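# Sand guide coat off board inside blue tape frame

## Task

Remove the thin dark guide coat from the board within the blue-tape border (a few leftover specks are acceptable). Keep the coat intact beyond the tape, where light scuffing or a few bare specks are tolerated. Never cut down through the primer at any spot, or the task fails. Finish by moving the sander away from the board.

## Robot and tools

Robot: one arm carrying a disc sander. The pad is 127 mm across and faces along the tool point's +z axis. The tool point sits where the sander's axis meets the face of the disc. A flat block sticks out roughly 9 cm from the last joint's axis toward the sander's -y side and rotates with it, so mind it near the board and tape.

Frames: the scene frame has its origin on the table top under the arm base, +z up, and +y to the left when looking along +x. The base may be tilted. All motion commands are given in the tool point's own axes, not the scene frame.

execute_actions(actions): actions is a list of actions, run in order. Each action is a table of 1 to 15 rows; each row lasts one control step (1/30 s). If fewer than 15 rows are given, the last row is repeated, so every action takes 0.5 s. A row is 7 plain numbers, each in [-1, 1]: dx, dy, dz, rx, ry, rz, run. The first six are an offset, not a pose: the target relative to the tool point's measured pose at the start of that action (for a call's first action, the last pose reported in this scene), in tool axes. Each row is measured from that same start, not from the row before. Scale: 1.0 equals 0.6 m for dx/dy/dz and 180 degrees for the rotation; rx, ry, rz form a single rotation vector. run above 0.01 turns the sander on, anything else turns it off; the setting is latched and the disc keeps spinning between calls and while you think, so finish with 0. After switching off, the disc coasts 1 to 2 s and still removes material. An empty actions list just returns state and images.

Per step the commanded pose is clipped to within 100 mm and 16 degrees of the measured pose, and the arm follows about 0.17 s behind. After an action it continues only to the last clipped pose, so large moves need further commands.

move(target, speed, blocking): target is one 7-number row like above, an offset in tool axes from the pose in the latest result that shows one, same scale; its run value is applied at the start. The tool point follows a straight path lasting 0.5 to 10 s (cut short at 10 s). speed is the path's top speed in m/s, 0.002 to 0.5, default 0.25; rotation is capped at twice that in rad/s. The path ignores obstacles and the real motion may lag, stray or overshoot the speed. blocking=false returns after 0.5 s while the arm keeps going; until a result shows the move ended, other moves and action rows are refused, so call wait or stop. The result adds a move: line: done, off_target, moving, held, fault, plus limits such as paced (the sent pose was clipped) or held (a check blocked some steps; the arm may then jump faster), and the distance to target.

wait(seconds): 0 to 10; the arm holds its last command and a running move continues; returns early if the move ends. stop(): brakes a running move; needs room. zoom_image(camera, region): camera is cam_head_left, cam_head_right, cam_high, cam_low or cam_wrist; region is [x0, y0, x1, y1] pixels of that camera's latest image, origin top-left, no larger than 504 by 504.

Results: end_effector_position in metres and end_effector_quat_wxyz in the scene frame, plus linear (m/s) and angular (rad/s) velocity. The printed position may be off, more at long reach. force_n and torque_nm are wrist-sensor readings at the tool point in tool axes (n/a before the first action); they carry noise and a fixed offset of up to about 5.5 N. Pressing the pad down shows as negative force z; torque x and y show which edge carries the load, useful for spotting a tilted pad. "Hand target" is the pose the controller is now heading for. "pose unreachable" means the clearance check altered or blocked the command (a mount under the base counts as arm). Calls that ran actions list positions at some steps; HELD marks steps partly held back. MOTOR HOT appears from 70 °C; at 85 °C an OVER-TEMPERATURE FAULT brakes the arm until it cools.

Sanding: material comes off only where the spinning pad presses, faster with more pressure and longer dwell. There is no force control and the foam compresses less than a millimetre, so keep the pad flat to the board (a tilt cuts on one edge) and press only lightly: watch force z. Lingering or pressing hard can burn through the primer, which fails the job. Stay inside the tape frame; the pad is 127 mm wide, so keep its edge off the outside coat. Sweep in overlapping passes, check progress with the cameras and zoom, and redo missed patches.

Hazards: the arm is stiff, so aiming even slightly below the contact surface can trigger a fault stop. A torque fault (joint load limits: shoulder pan and shoulder lift 306, elbow 139, wrists 50.2 N m) or any outside force reaching 150 N halts the arm for 10 s, drops the rest of the call, and switches the sander off. Approach slowly, since faster touches hit harder. Avoid slams, hard pushes and knocking things over. Switch the sander off, let it coast, then lift clear before ending.

Each tool is called after "Emit:" as name(argument=value, ...), one argument or row to a line, values as JSON.

## Session

Emit:
execute_actions(
  actions=[],
)

Scene clock: 0.00 s.
end_effector_position=(+0.6490, -0.3020, +0.5039) force_n=(+2.2, +1.8, +0.7) torque_nm=(+0.14, -0.54, +0.01) end_effector_quat_wxyz=(-0.263, +0.640, +0.667, +0.276) end_effector_velocity=(-0.000, +0.001, -0.000) end_effector_angular_velocity=(+0.001, -0.000, +0.001)
Joint positions: [-0.271 -1.672  1.818 -1.722 -1.572 -1.844]
Joint velocities: [ 0.    -0.     0.001  0.     0.    -0.001]
Hand target: +0.649, -0.302, +0.504; -0.263, +0.640, +0.667, +0.276

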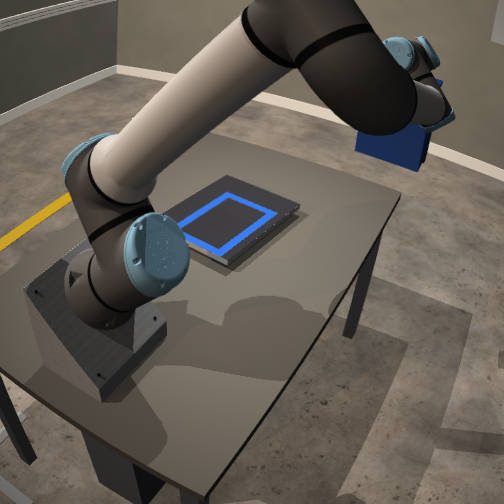

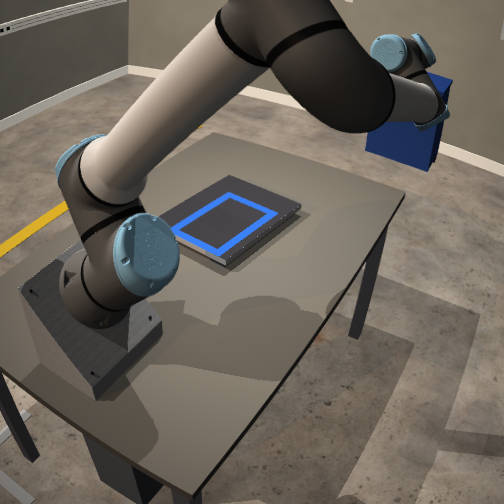

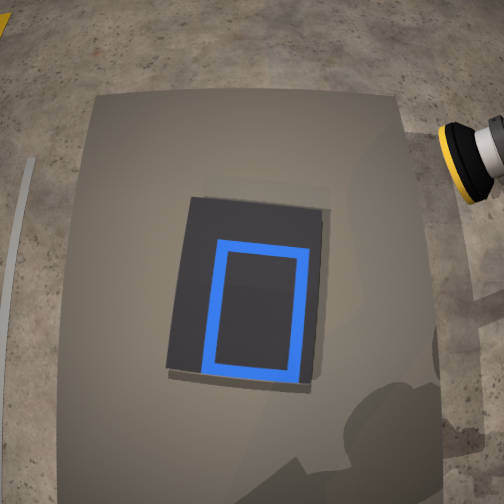

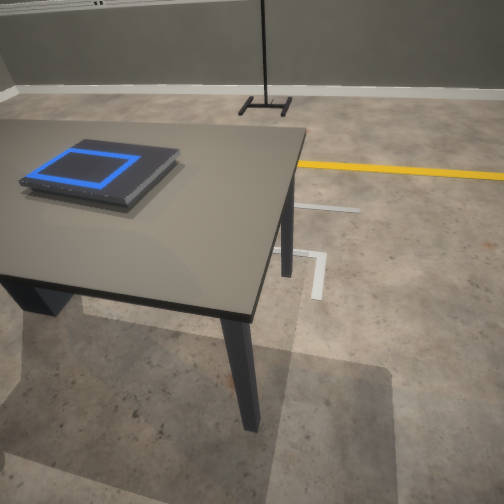

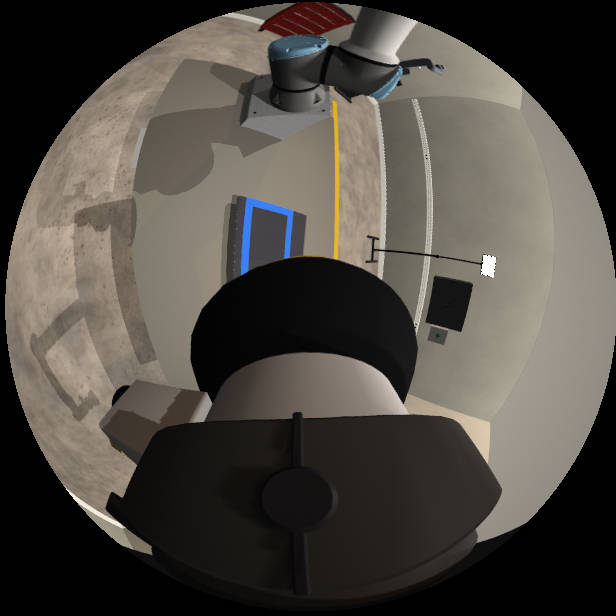

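Emit:
move(
  target=[-0.12,-0.091,0.826,-0.009,-0.249,0.048,0],
)

Emit:
zoom_image(
  camera="cam_low",
  region=[0,80,220,240],
)

Scene clock: 6.43 s.
end_effector_position=(+0.5977, -0.0043, +0.1007) force_n=(+0.4, +2.0, +1.1) torque_nm=(+0.13, -0.30, -0.10) end_effector_quat_wxyz=(-0.000, +0.748, +0.664, +0.000) end_effector_velocity=(+0.001, +0.002, -0.002) end_effector_angular_velocity=(-0.004, -0.002, -0.000)
Joint positions: [-0.115 -0.974  2.329 -3.002 -2.351 -1.558]
Joint velocities: [ 0.001  0.009 -0.001 -0.011 -0.004 -0.002]
Hand target: +0.598, -0.004, +0.100; -0.000, +0.748, +0.664, +0.000
Off the commanded pose: 0.002 m, 0 deg.
move: done
camera_calibration (this result's frames):
cam_wrist: T_world_to_cam=[[0.138725, 0.989887, 0.029663, -0.0776575], [0.930523, -0.14054, 0.338196, -0.56639], [0.338944, -0.0193141, -0.940608, -0.0000441175], [0, 0, 0, 1]] pos_world=[0.537827, -0.00272921, 0.193813]

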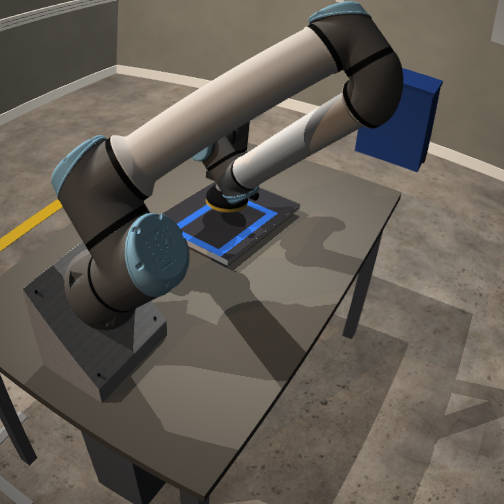

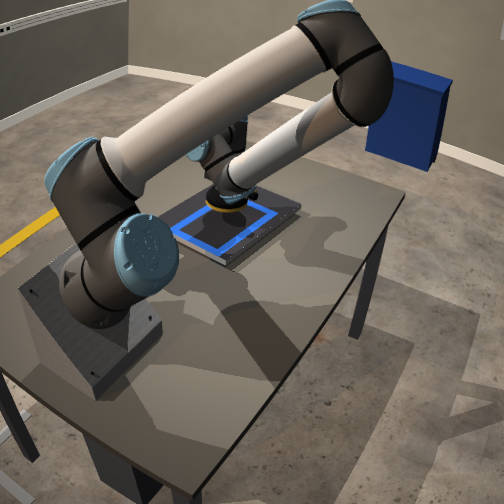

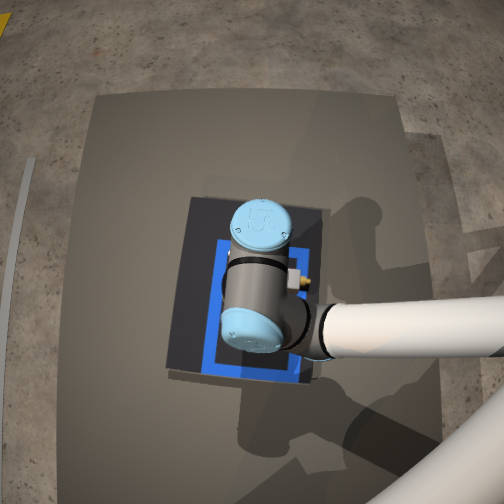

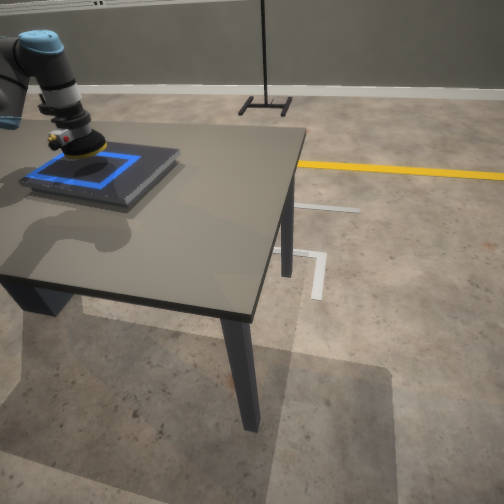

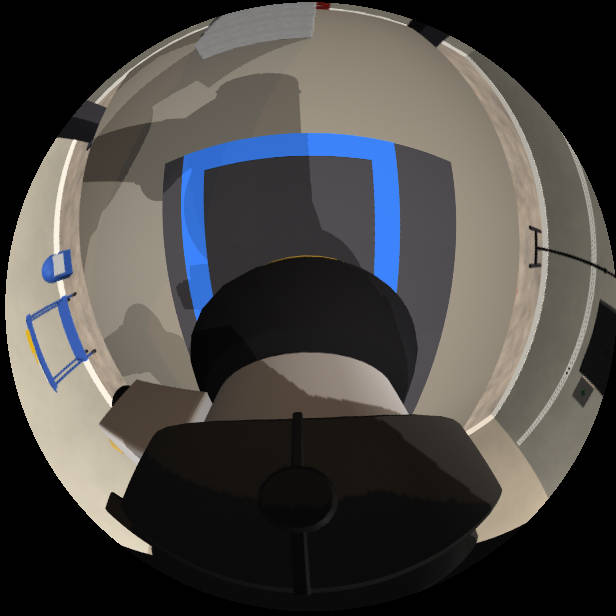

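Region (0, 80, 220, 240) of cam_low's 504x504 image, scaled by 2.291, with more detail than that image has; it fills the top 367 rows of this view, and the rest is white.

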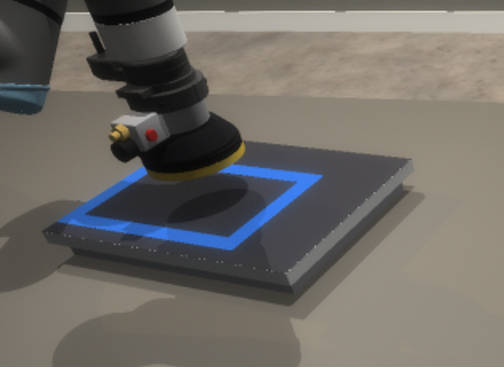

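Emit:
move(
  target=[-0.022,0,0.065,0,0,0,0],
  speed=0.05,
)

Emit:
zoom_image(
  camera="cam_low",
  region=[0,80,220,240],
)

Scene clock: 8.67 s.
end_effector_position=(+0.5960, -0.0172, +0.0619) force_n=(+2.5, +0.8, +0.7) torque_nm=(+0.05, -0.60, +0.03) end_effector_quat_wxyz=(-0.000, +0.748, +0.664, +0.000) end_effector_velocity=(-0.000, -0.001, -0.003) end_effector_angular_velocity=(-0.000, -0.000, +0.000)
Joint positions: [-0.178 -0.92   2.337 -3.125 -2.345 -1.645]
Joint velocities: [-0.005  0.004  0.    -0.01   0.001 -0.008]
Hand target: +0.596, -0.017, +0.062; -0.000, +0.748, +0.664, +0.000
Off the commanded pose: 0.000 m, 0 deg.
move: done
camera_calibration (this result's frames):
cam_wrist: T_world_to_cam=[[0.138733, 0.989895, 0.0293318, -0.063433], [0.930598, -0.140439, 0.338031, -0.553576], [0.338735, -0.0196, -0.940678, -0.0360922], [0, 0, 0, 1]] pos_world=[0.536182, -0.0156588, 0.155035]

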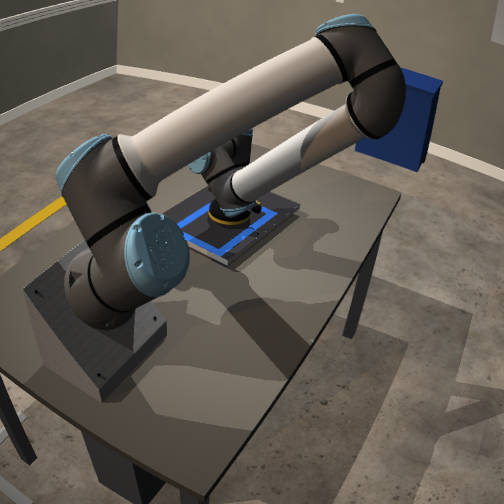

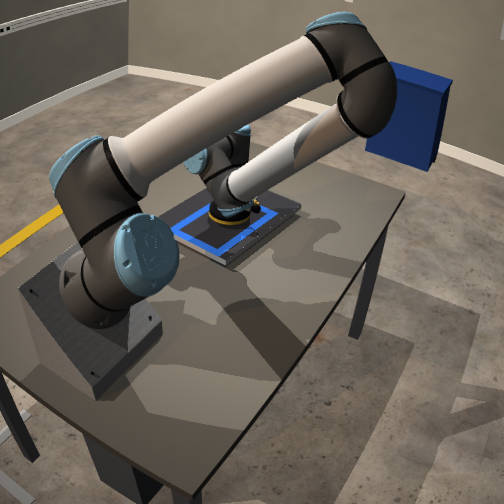

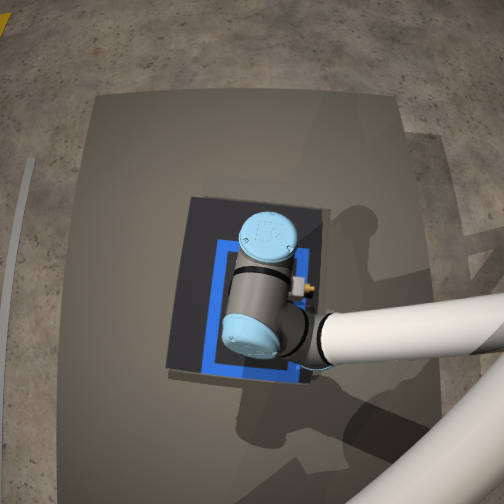

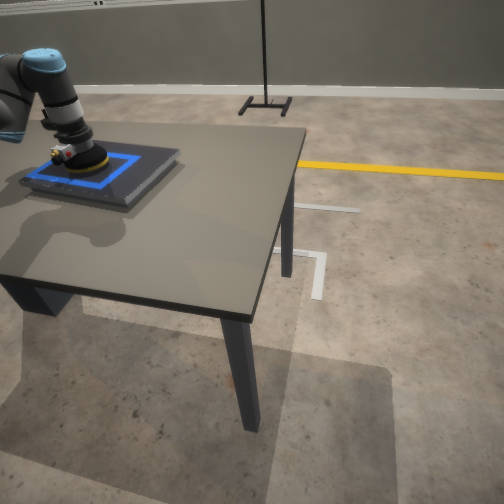

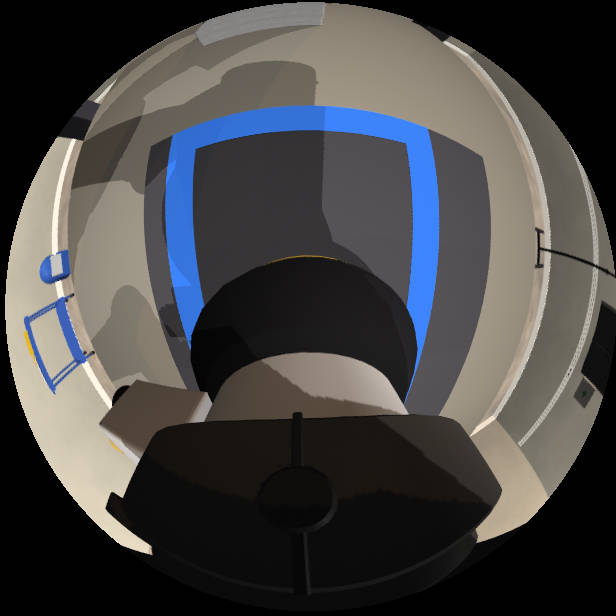

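Region (0, 80, 220, 240) of cam_low's 504x504 image, scaled by 2.291, with more detail than that image has; it fills the top 367 rows of this view, and the rest is white.

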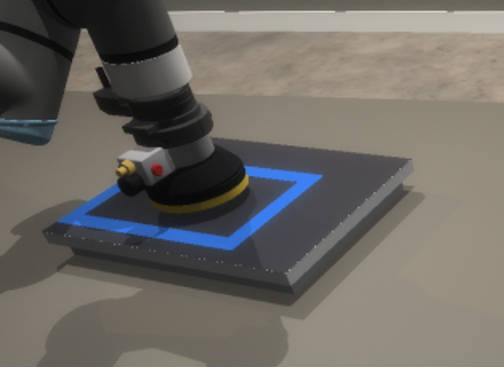

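Emit:
execute_actions(
  actions=[
    [[-0.005,0,0.004,0,0,0,0]],
    [[0,0,0.004,0,0,0,0]],
    [[0,0,0.004,0,0,0,0]],
    [[0,0,0.002,0,0,0,0]],
    [[0,0,0.002,0,0,0,0]],
    [[0,0,0.002,0,0,0,0]],
    [[0,0,0.002,0,0,0,0]],
    [[0,0,0.002,0,0,0,0]],
    [[0,0,0.002,0,0,0,0]],
    [[0,0,0.002,0,0,0,0]],
    [[0,0,0.002,0,0,0,0]],
    [[0,0,0.002,0,0,0,0]],
    [[0,0,0.002,0,0,0,0]],
  ],
)

Scene clock: 16.90 s.
end_effector_position=(+0.5957, -0.0201, +0.0432) force_n=(+3.0, -5.6, -66.8) torque_nm=(-0.06, -0.89, -0.04) end_effector_quat_wxyz=(-0.000, +0.748, +0.664, +0.000) end_effector_velocity=(+0.001, -0.000, -0.000) end_effector_angular_velocity=(-0.000, -0.001, +0.000)
Joint positions: [-0.204 -0.889  2.336 -3.181 -2.341 -1.681]
Joint velocities: [-0.001  0.001 -0.001 -0.001  0.    -0.002]
Hand target: +0.596, -0.020, +0.043; -0.000, +0.748, +0.664, +0.000
Off the commanded pose: 0.000 m, 0 deg.
Step readings (end_effector_position; steps 1 to 15: 1st action; 16 to 30: 2nd action; 31 to 45: 3rd action; 46 to 60: 4th action; 61 to 75: 5th action; 76 to 90: 6th action; 91 to 105: 7th action; 106 to 120: 8th action; 121 to 135: 9th action; 136 to 150: 10th action; 151 to 165: 11th action; 166 to 180: 12th action; 181 to 195: 13th action):
0: (+0.5960, -0.0173, +0.0616)
1: (+0.5960, -0.0174, +0.0615)
2: (+0.5960, -0.0178, +0.0612)
4: (+0.5959, -0.0188, +0.0605)
8: (+0.5957, -0.0197, +0.0598)
15: (+0.5957, -0.0202, +0.0595)
16: (+0.5957, -0.0202, +0.0595)
17: (+0.5957, -0.0202, +0.0591)
19: (+0.5956, -0.0201, +0.0583)
23: (+0.5956, -0.0201, +0.0575)
30: (+0.5957, -0.0201, +0.0572)
31: (+0.5957, -0.0201, +0.0571)
32: (+0.5957, -0.0201, +0.0568)
34: (+0.5957, -0.0201, +0.0560)
38: (+0.5957, -0.0201, +0.0552)
45: (+0.5957, -0.0201, +0.0548)
46: (+0.5957, -0.0201, +0.0548)
47: (+0.5957, -0.0201, +0.0546)
49: (+0.5957, -0.0201, +0.0542)
53: (+0.5957, -0.0201, +0.0538)
60: (+0.5957, -0.0201, +0.0537)
61: (+0.5957, -0.0201, +0.0536)
62: (+0.5957, -0.0201, +0.0534)
64: (+0.5957, -0.0201, +0.0531)
68: (+0.5957, -0.0201, +0.0527)
75: (+0.5957, -0.0201, +0.0525)
76: (+0.5957, -0.0201, +0.0525)
77: (+0.5957, -0.0201, +0.0523)
79: (+0.5957, -0.0201, +0.0519)
83: (+0.5957, -0.0201, +0.0515)
90: (+0.5957, -0.0201, +0.0513)
91: (+0.5957, -0.0201, +0.0513)
92: (+0.5957, -0.0201, +0.0511)
94: (+0.5957, -0.0201, +0.0507)
98: (+0.5957, -0.0201, +0.0503)
105: (+0.5957, -0.0201, +0.0501)
106: (+0.5957, -0.0201, +0.0501)
107: (+0.5957, -0.0201, +0.0499)
109: (+0.5956, -0.0201, +0.0495)
113: (+0.5956, -0.0201, +0.0491)
120: (+0.5956, -0.0201, +0.0490)
121: (+0.5956, -0.0201, +0.0489)
122: (+0.5956, -0.0201, +0.0488)
124: (+0.5956, -0.0201, +0.0484)
128: (+0.5956, -0.0201, +0.0480)
135: (+0.5956, -0.0201, +0.0478)
136: (+0.5956, -0.0201, +0.0478)
137: (+0.5956, -0.0201, +0.0476)
139: (+0.5956, -0.0201, +0.0472)
143: (+0.5956, -0.0201, +0.0468)
150: (+0.5956, -0.0201, +0.0466)
151: (+0.5956, -0.0201, +0.0466)
152: (+0.5956, -0.0201, +0.0464)
154: (+0.5956, -0.0201, +0.0460)
158: (+0.5956, -0.0201, +0.0456)
165: (+0.5956, -0.0201, +0.0455)
166: (+0.5956, -0.0201, +0.0454)
167: (+0.5956, -0.0201, +0.0452)
169: (+0.5956, -0.0201, +0.0448)
173: (+0.5956, -0.0201, +0.0445)
180: (+0.5956, -0.0201, +0.0443)
181: (+0.5956, -0.0201, +0.0443)
182: (+0.5956, -0.0201, +0.0441)
184: (+0.5957, -0.0201, +0.0437)
Lines left out of this list: 2.
camera_calibration (this result's frames):
cam_wrist: T_world_to_cam=[[0.138738, 0.989899, 0.029191, -0.0599719], [0.930601, -0.140395, 0.338039, -0.547289], [0.338723, -0.0197336, -0.940679, -0.05364], [0, 0, 0, 1]] pos_world=[0.535798, -0.0185293, 0.136298]

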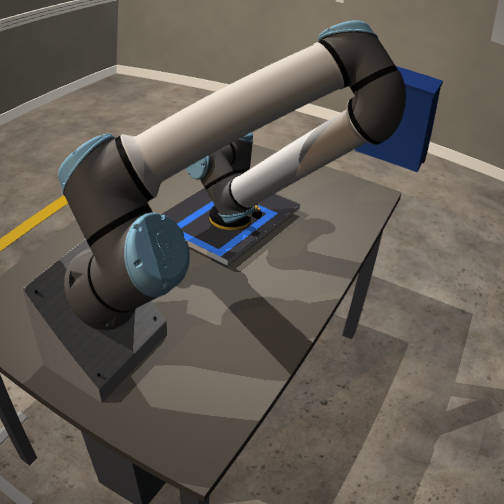

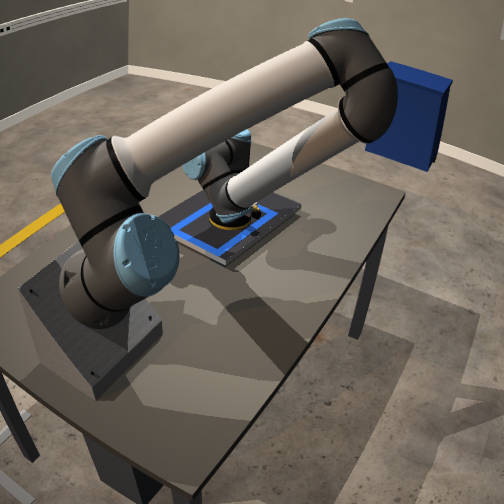

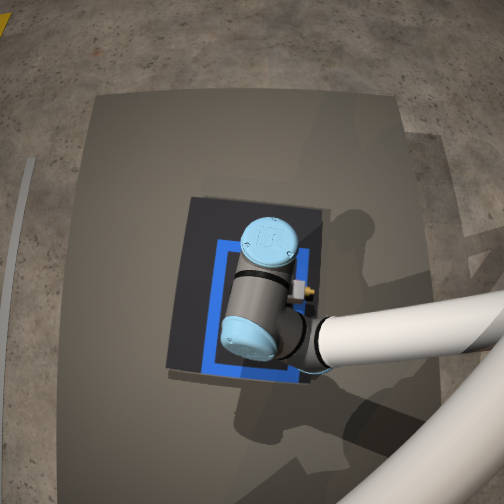

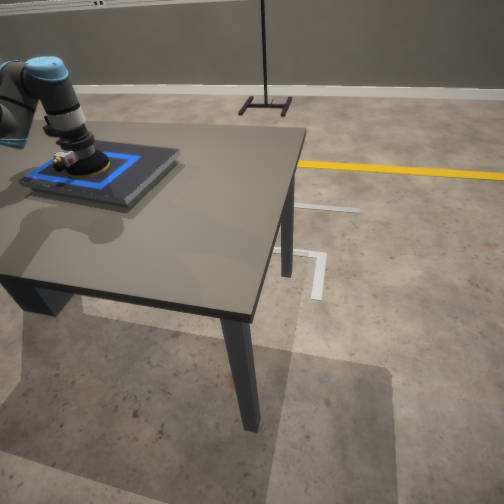

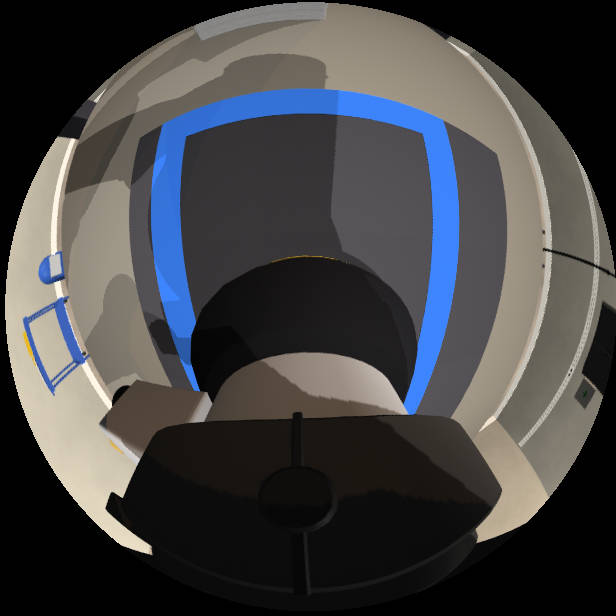

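Emit:
move(
  target=[0,0,-0.001,0,0,0,0],
  speed=0.005,
)

Emit:
move(
  target=[0.055,-0.15,-0.0005,0,0,0,0],
  speed=0.04,
)

Scene clock: 19.03 s.
end_effector_position=(+0.5957, -0.0201, +0.0437) force_n=(+0.5, -3.5, -42.6) torque_nm=(-0.22, -0.55, +0.04) end_effector_quat_wxyz=(-0.000, +0.748, +0.664, +0.000) end_effector_velocity=(-0.001, +0.000, +0.000) end_effector_angular_velocity=(+0.000, +0.001, +0.001)
Joint positions: [-0.203 -0.89   2.336 -3.179 -2.341 -1.68 ]
Joint velocities: [ 0.    -0.001  0.001  0.001 -0.     0.   ]
Hand target: +0.596, -0.020, +0.044; -0.000, +0.748, +0.664, +0.000
Off the commanded pose: 0.000 m, 0 deg.
move: done
camera_calibration (this result's frames):
cam_wrist: T_world_to_cam=[[0.138765, 0.989892, 0.029309, -0.0600244], [0.9306, -0.140462, 0.338015, -0.547488], [0.338715, -0.0196298, -0.940684, -0.0531407], [0, 0, 0, 1]] pos_world=[0.535822, -0.0185266, 0.13683]

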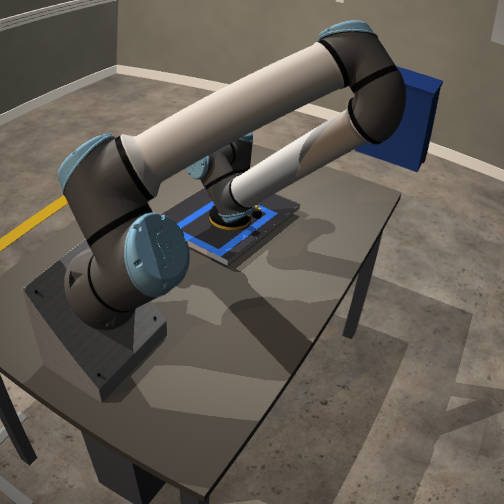

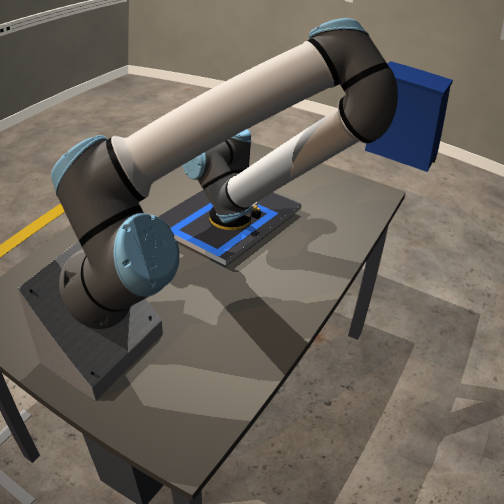

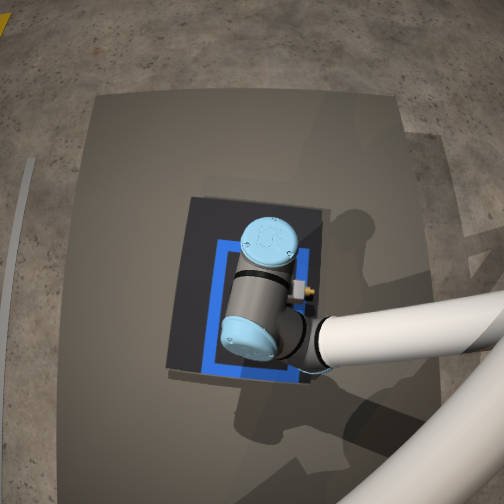

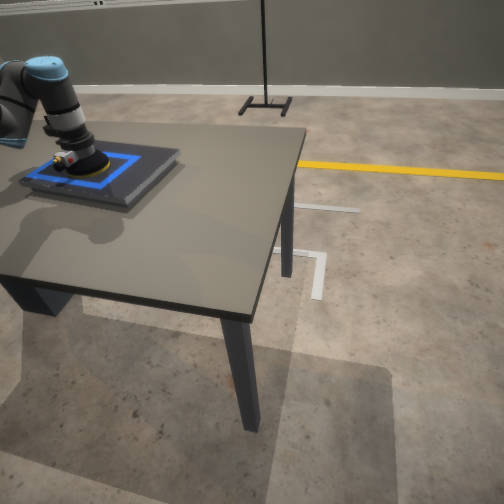

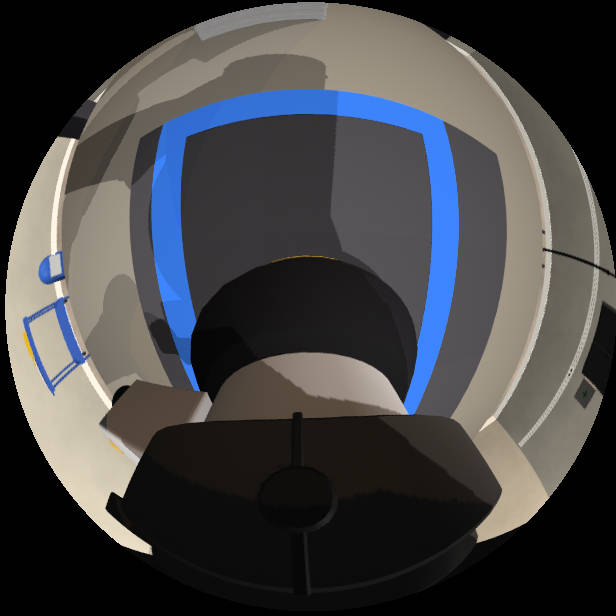

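Scene clock: 21.83 s.
end_effector_position=(+0.5104, +0.0232, +0.0442) force_n=(+0.5, +5.4, -5.8) torque_nm=(-0.16, -0.61, -0.06) end_effector_quat_wxyz=(-0.000, +0.748, +0.664, +0.000) end_effector_velocity=(-0.001, +0.001, +0.000) end_effector_angular_velocity=(-0.000, -0.001, -0.000)
Joint positions: [-0.169 -0.831  2.472 -3.34  -2.346 -1.633]
Joint velocities: [ 0.001  0.002  0.002 -0.005 -0.     0.001]
Hand target: +0.510, +0.023, +0.044; -0.000, +0.748, +0.664, +0.000
Off the commanded pose: 0.000 m, 0 deg.
move: done
camera_calibration (this result's frames):
cam_wrist: T_world_to_cam=[[0.138777, 0.989885, 0.0294764, -0.0911064], [0.930588, -0.140529, 0.33802, -0.462236], [0.338744, -0.0194791, -0.940677, -0.0229611], [0, 0, 0, 1]] pos_world=[0.450572, 0.0247799, 0.137332]

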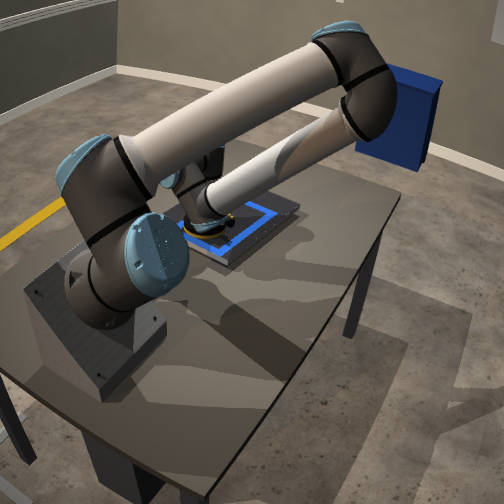

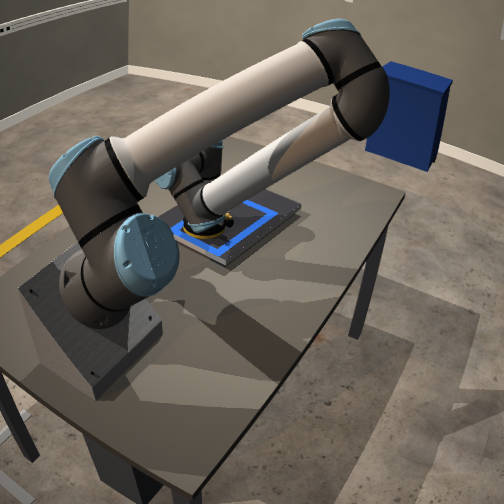

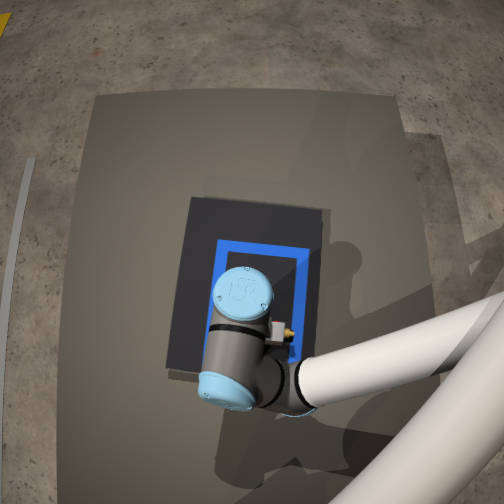

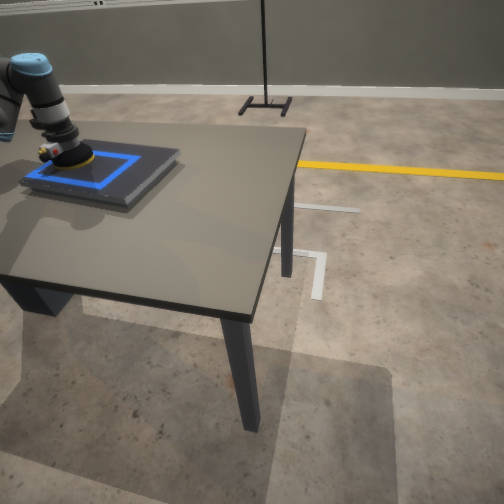

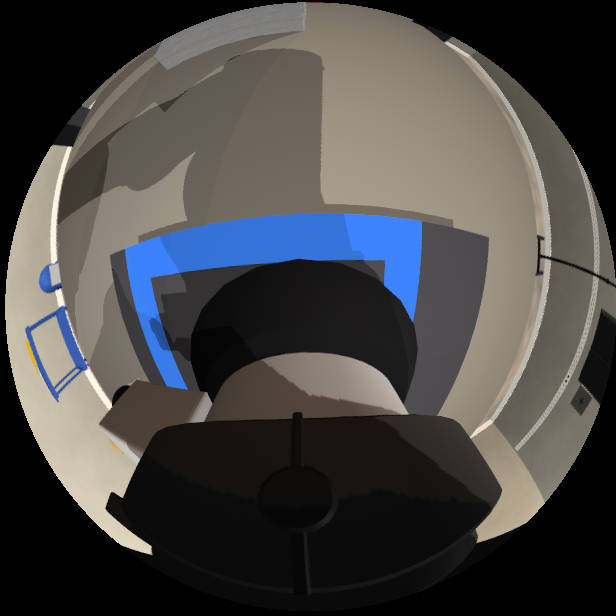

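Emit:
move(
  target=[0,-0.033,0.0006,0,0,0,0],
  speed=0.03,
)

Emit:
move(
  target=[0,0.27,-0.001,0,0,0,0],
  speed=0.025,
)

Emit:
zoom_image(
  camera="cam_low",
  region=[0,100,200,220],
)

Scene clock: 25.40 s.
end_effector_position=(+0.4911, +0.0255, +0.0439) force_n=(+2.1, +10.2, -17.2) torque_nm=(-0.27, -0.76, +0.03) end_effector_quat_wxyz=(-0.000, +0.748, +0.664, +0.000) end_effector_velocity=(-0.003, +0.001, +0.000) end_effector_angular_velocity=(+0.001, -0.000, +0.002)
Joint positions: [-0.171 -0.821  2.504 -3.385 -2.345 -1.636]
Joint velocities: [-0.     0.002  0.005 -0.006  0.001 -0.002]
Hand target: +0.491, +0.026, +0.044; -0.000, +0.748, +0.664, +0.000
Off the commanded pose: 0.000 m, 0 deg.
move: done
camera_calibration (this result's frames):
cam_wrist: T_world_to_cam=[[0.138795, 0.989884, 0.0294043, -0.0906764], [0.930597, -0.140522, 0.337998, -0.443777], [0.338711, -0.0195489, -0.940687, -0.0166405], [0, 0, 0, 1]] pos_world=[0.431199, 0.0270733, 0.137008]

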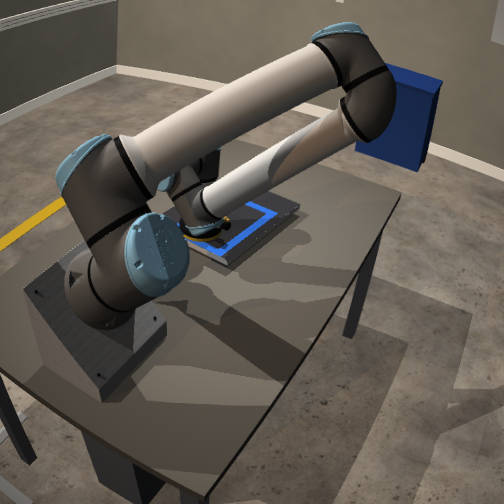

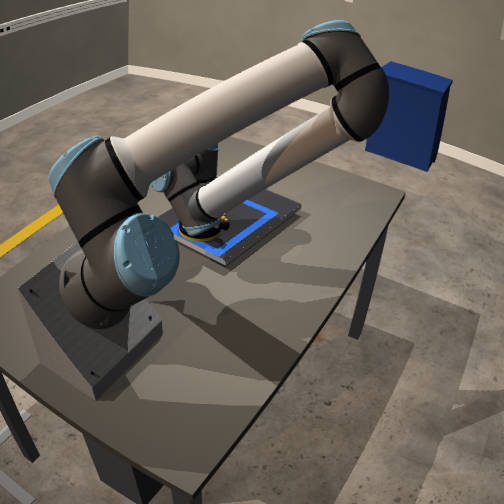

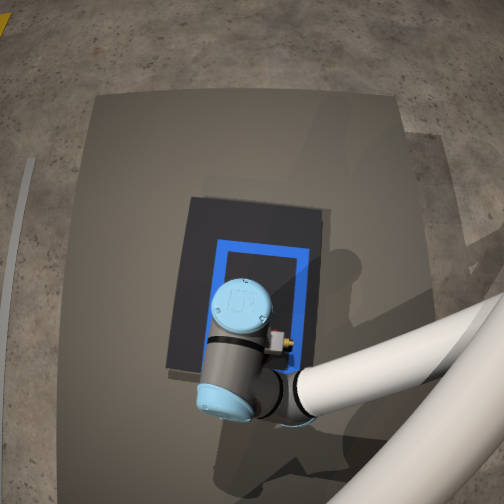

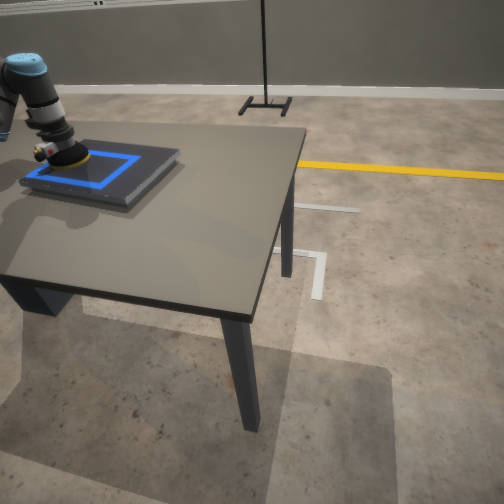

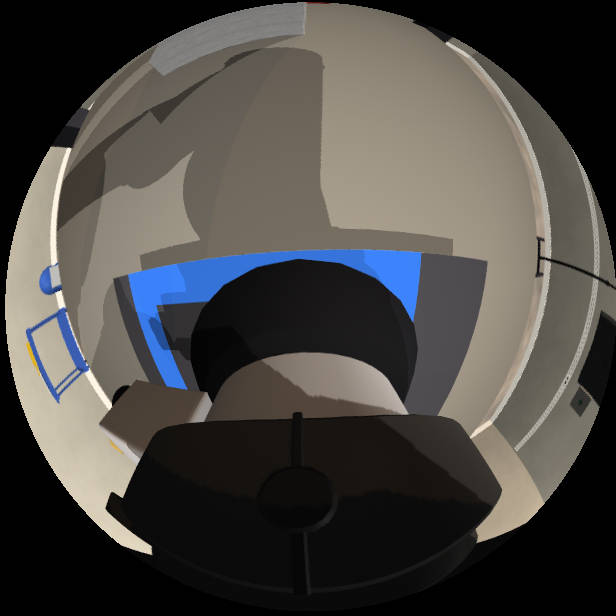

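Scene clock: 32.20 s.
end_effector_position=(+0.6516, +0.0065, +0.0443) force_n=(+3.1, -17.2, -31.8) torque_nm=(-0.54, -0.89, -0.05) end_effector_quat_wxyz=(-0.000, +0.748, +0.664, +0.000) end_effector_velocity=(+0.002, -0.000, -0.000) end_effector_angular_velocity=(+0.000, +0.001, +0.004)
Joint positions: [-0.159 -0.842  2.222 -3.07  -2.347 -1.619]
Joint velocities: [ 0.     0.001 -0.004  0.004 -0.    -0.003]
Hand target: +0.652, +0.006, +0.044; -0.000, +0.748, +0.664, +0.000
Off the commanded pose: 0.000 m, 0 deg.
move: done
camera_calibration (this result's frames):
cam_wrist: T_world_to_cam=[[0.138795, 0.989883, 0.0294658, -0.0941316], [0.930579, -0.140542, 0.338039, -0.596014], [0.33876, -0.0194979, -0.940671, -0.0710549], [0, 0, 0, 1]] pos_world=[0.591774, 0.00802868, 0.13741]

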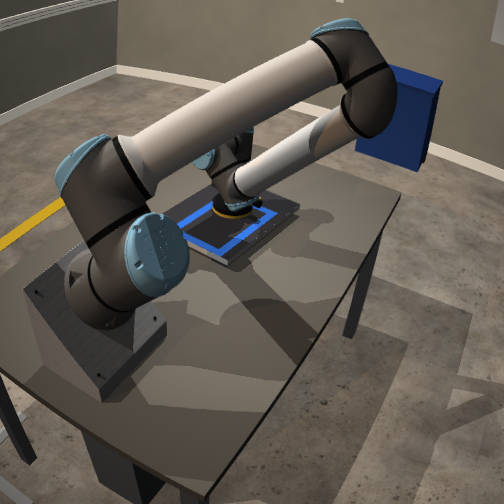

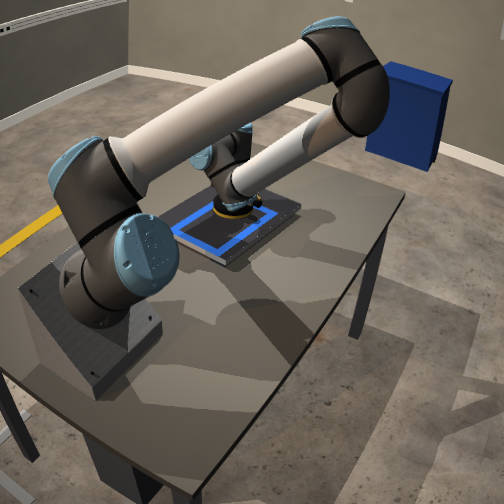

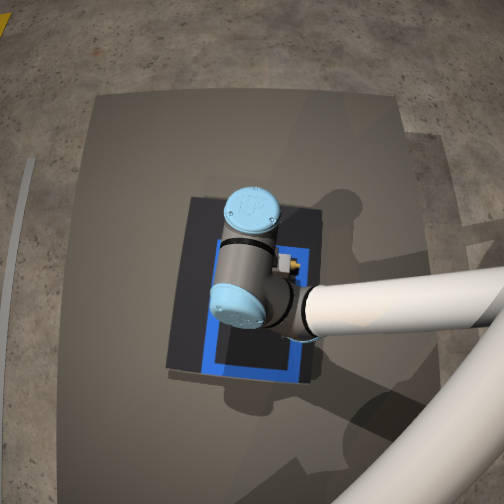

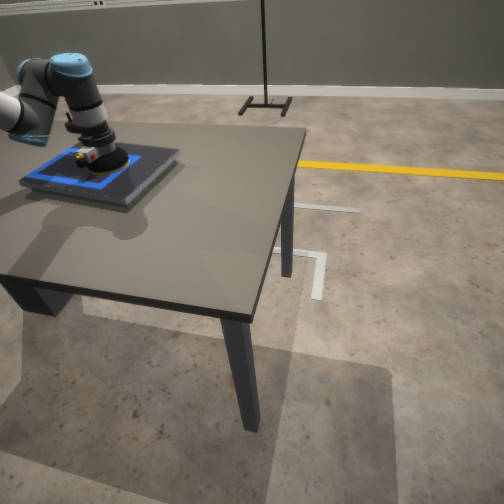

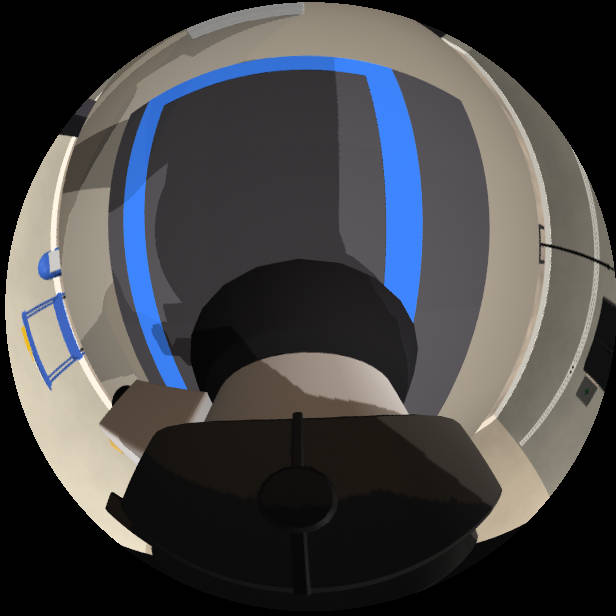

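Region (0, 100, 200, 220) of cam_low's 504x504 image, scaled by 2.520, with more detail than that image has; it fills the top 302 rows of this view, and the rest is white.

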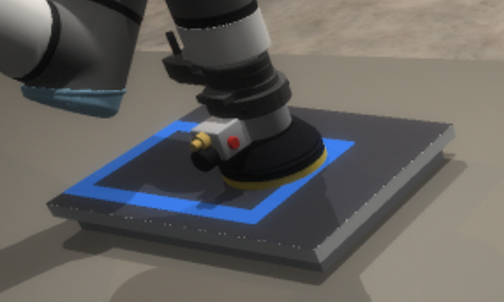

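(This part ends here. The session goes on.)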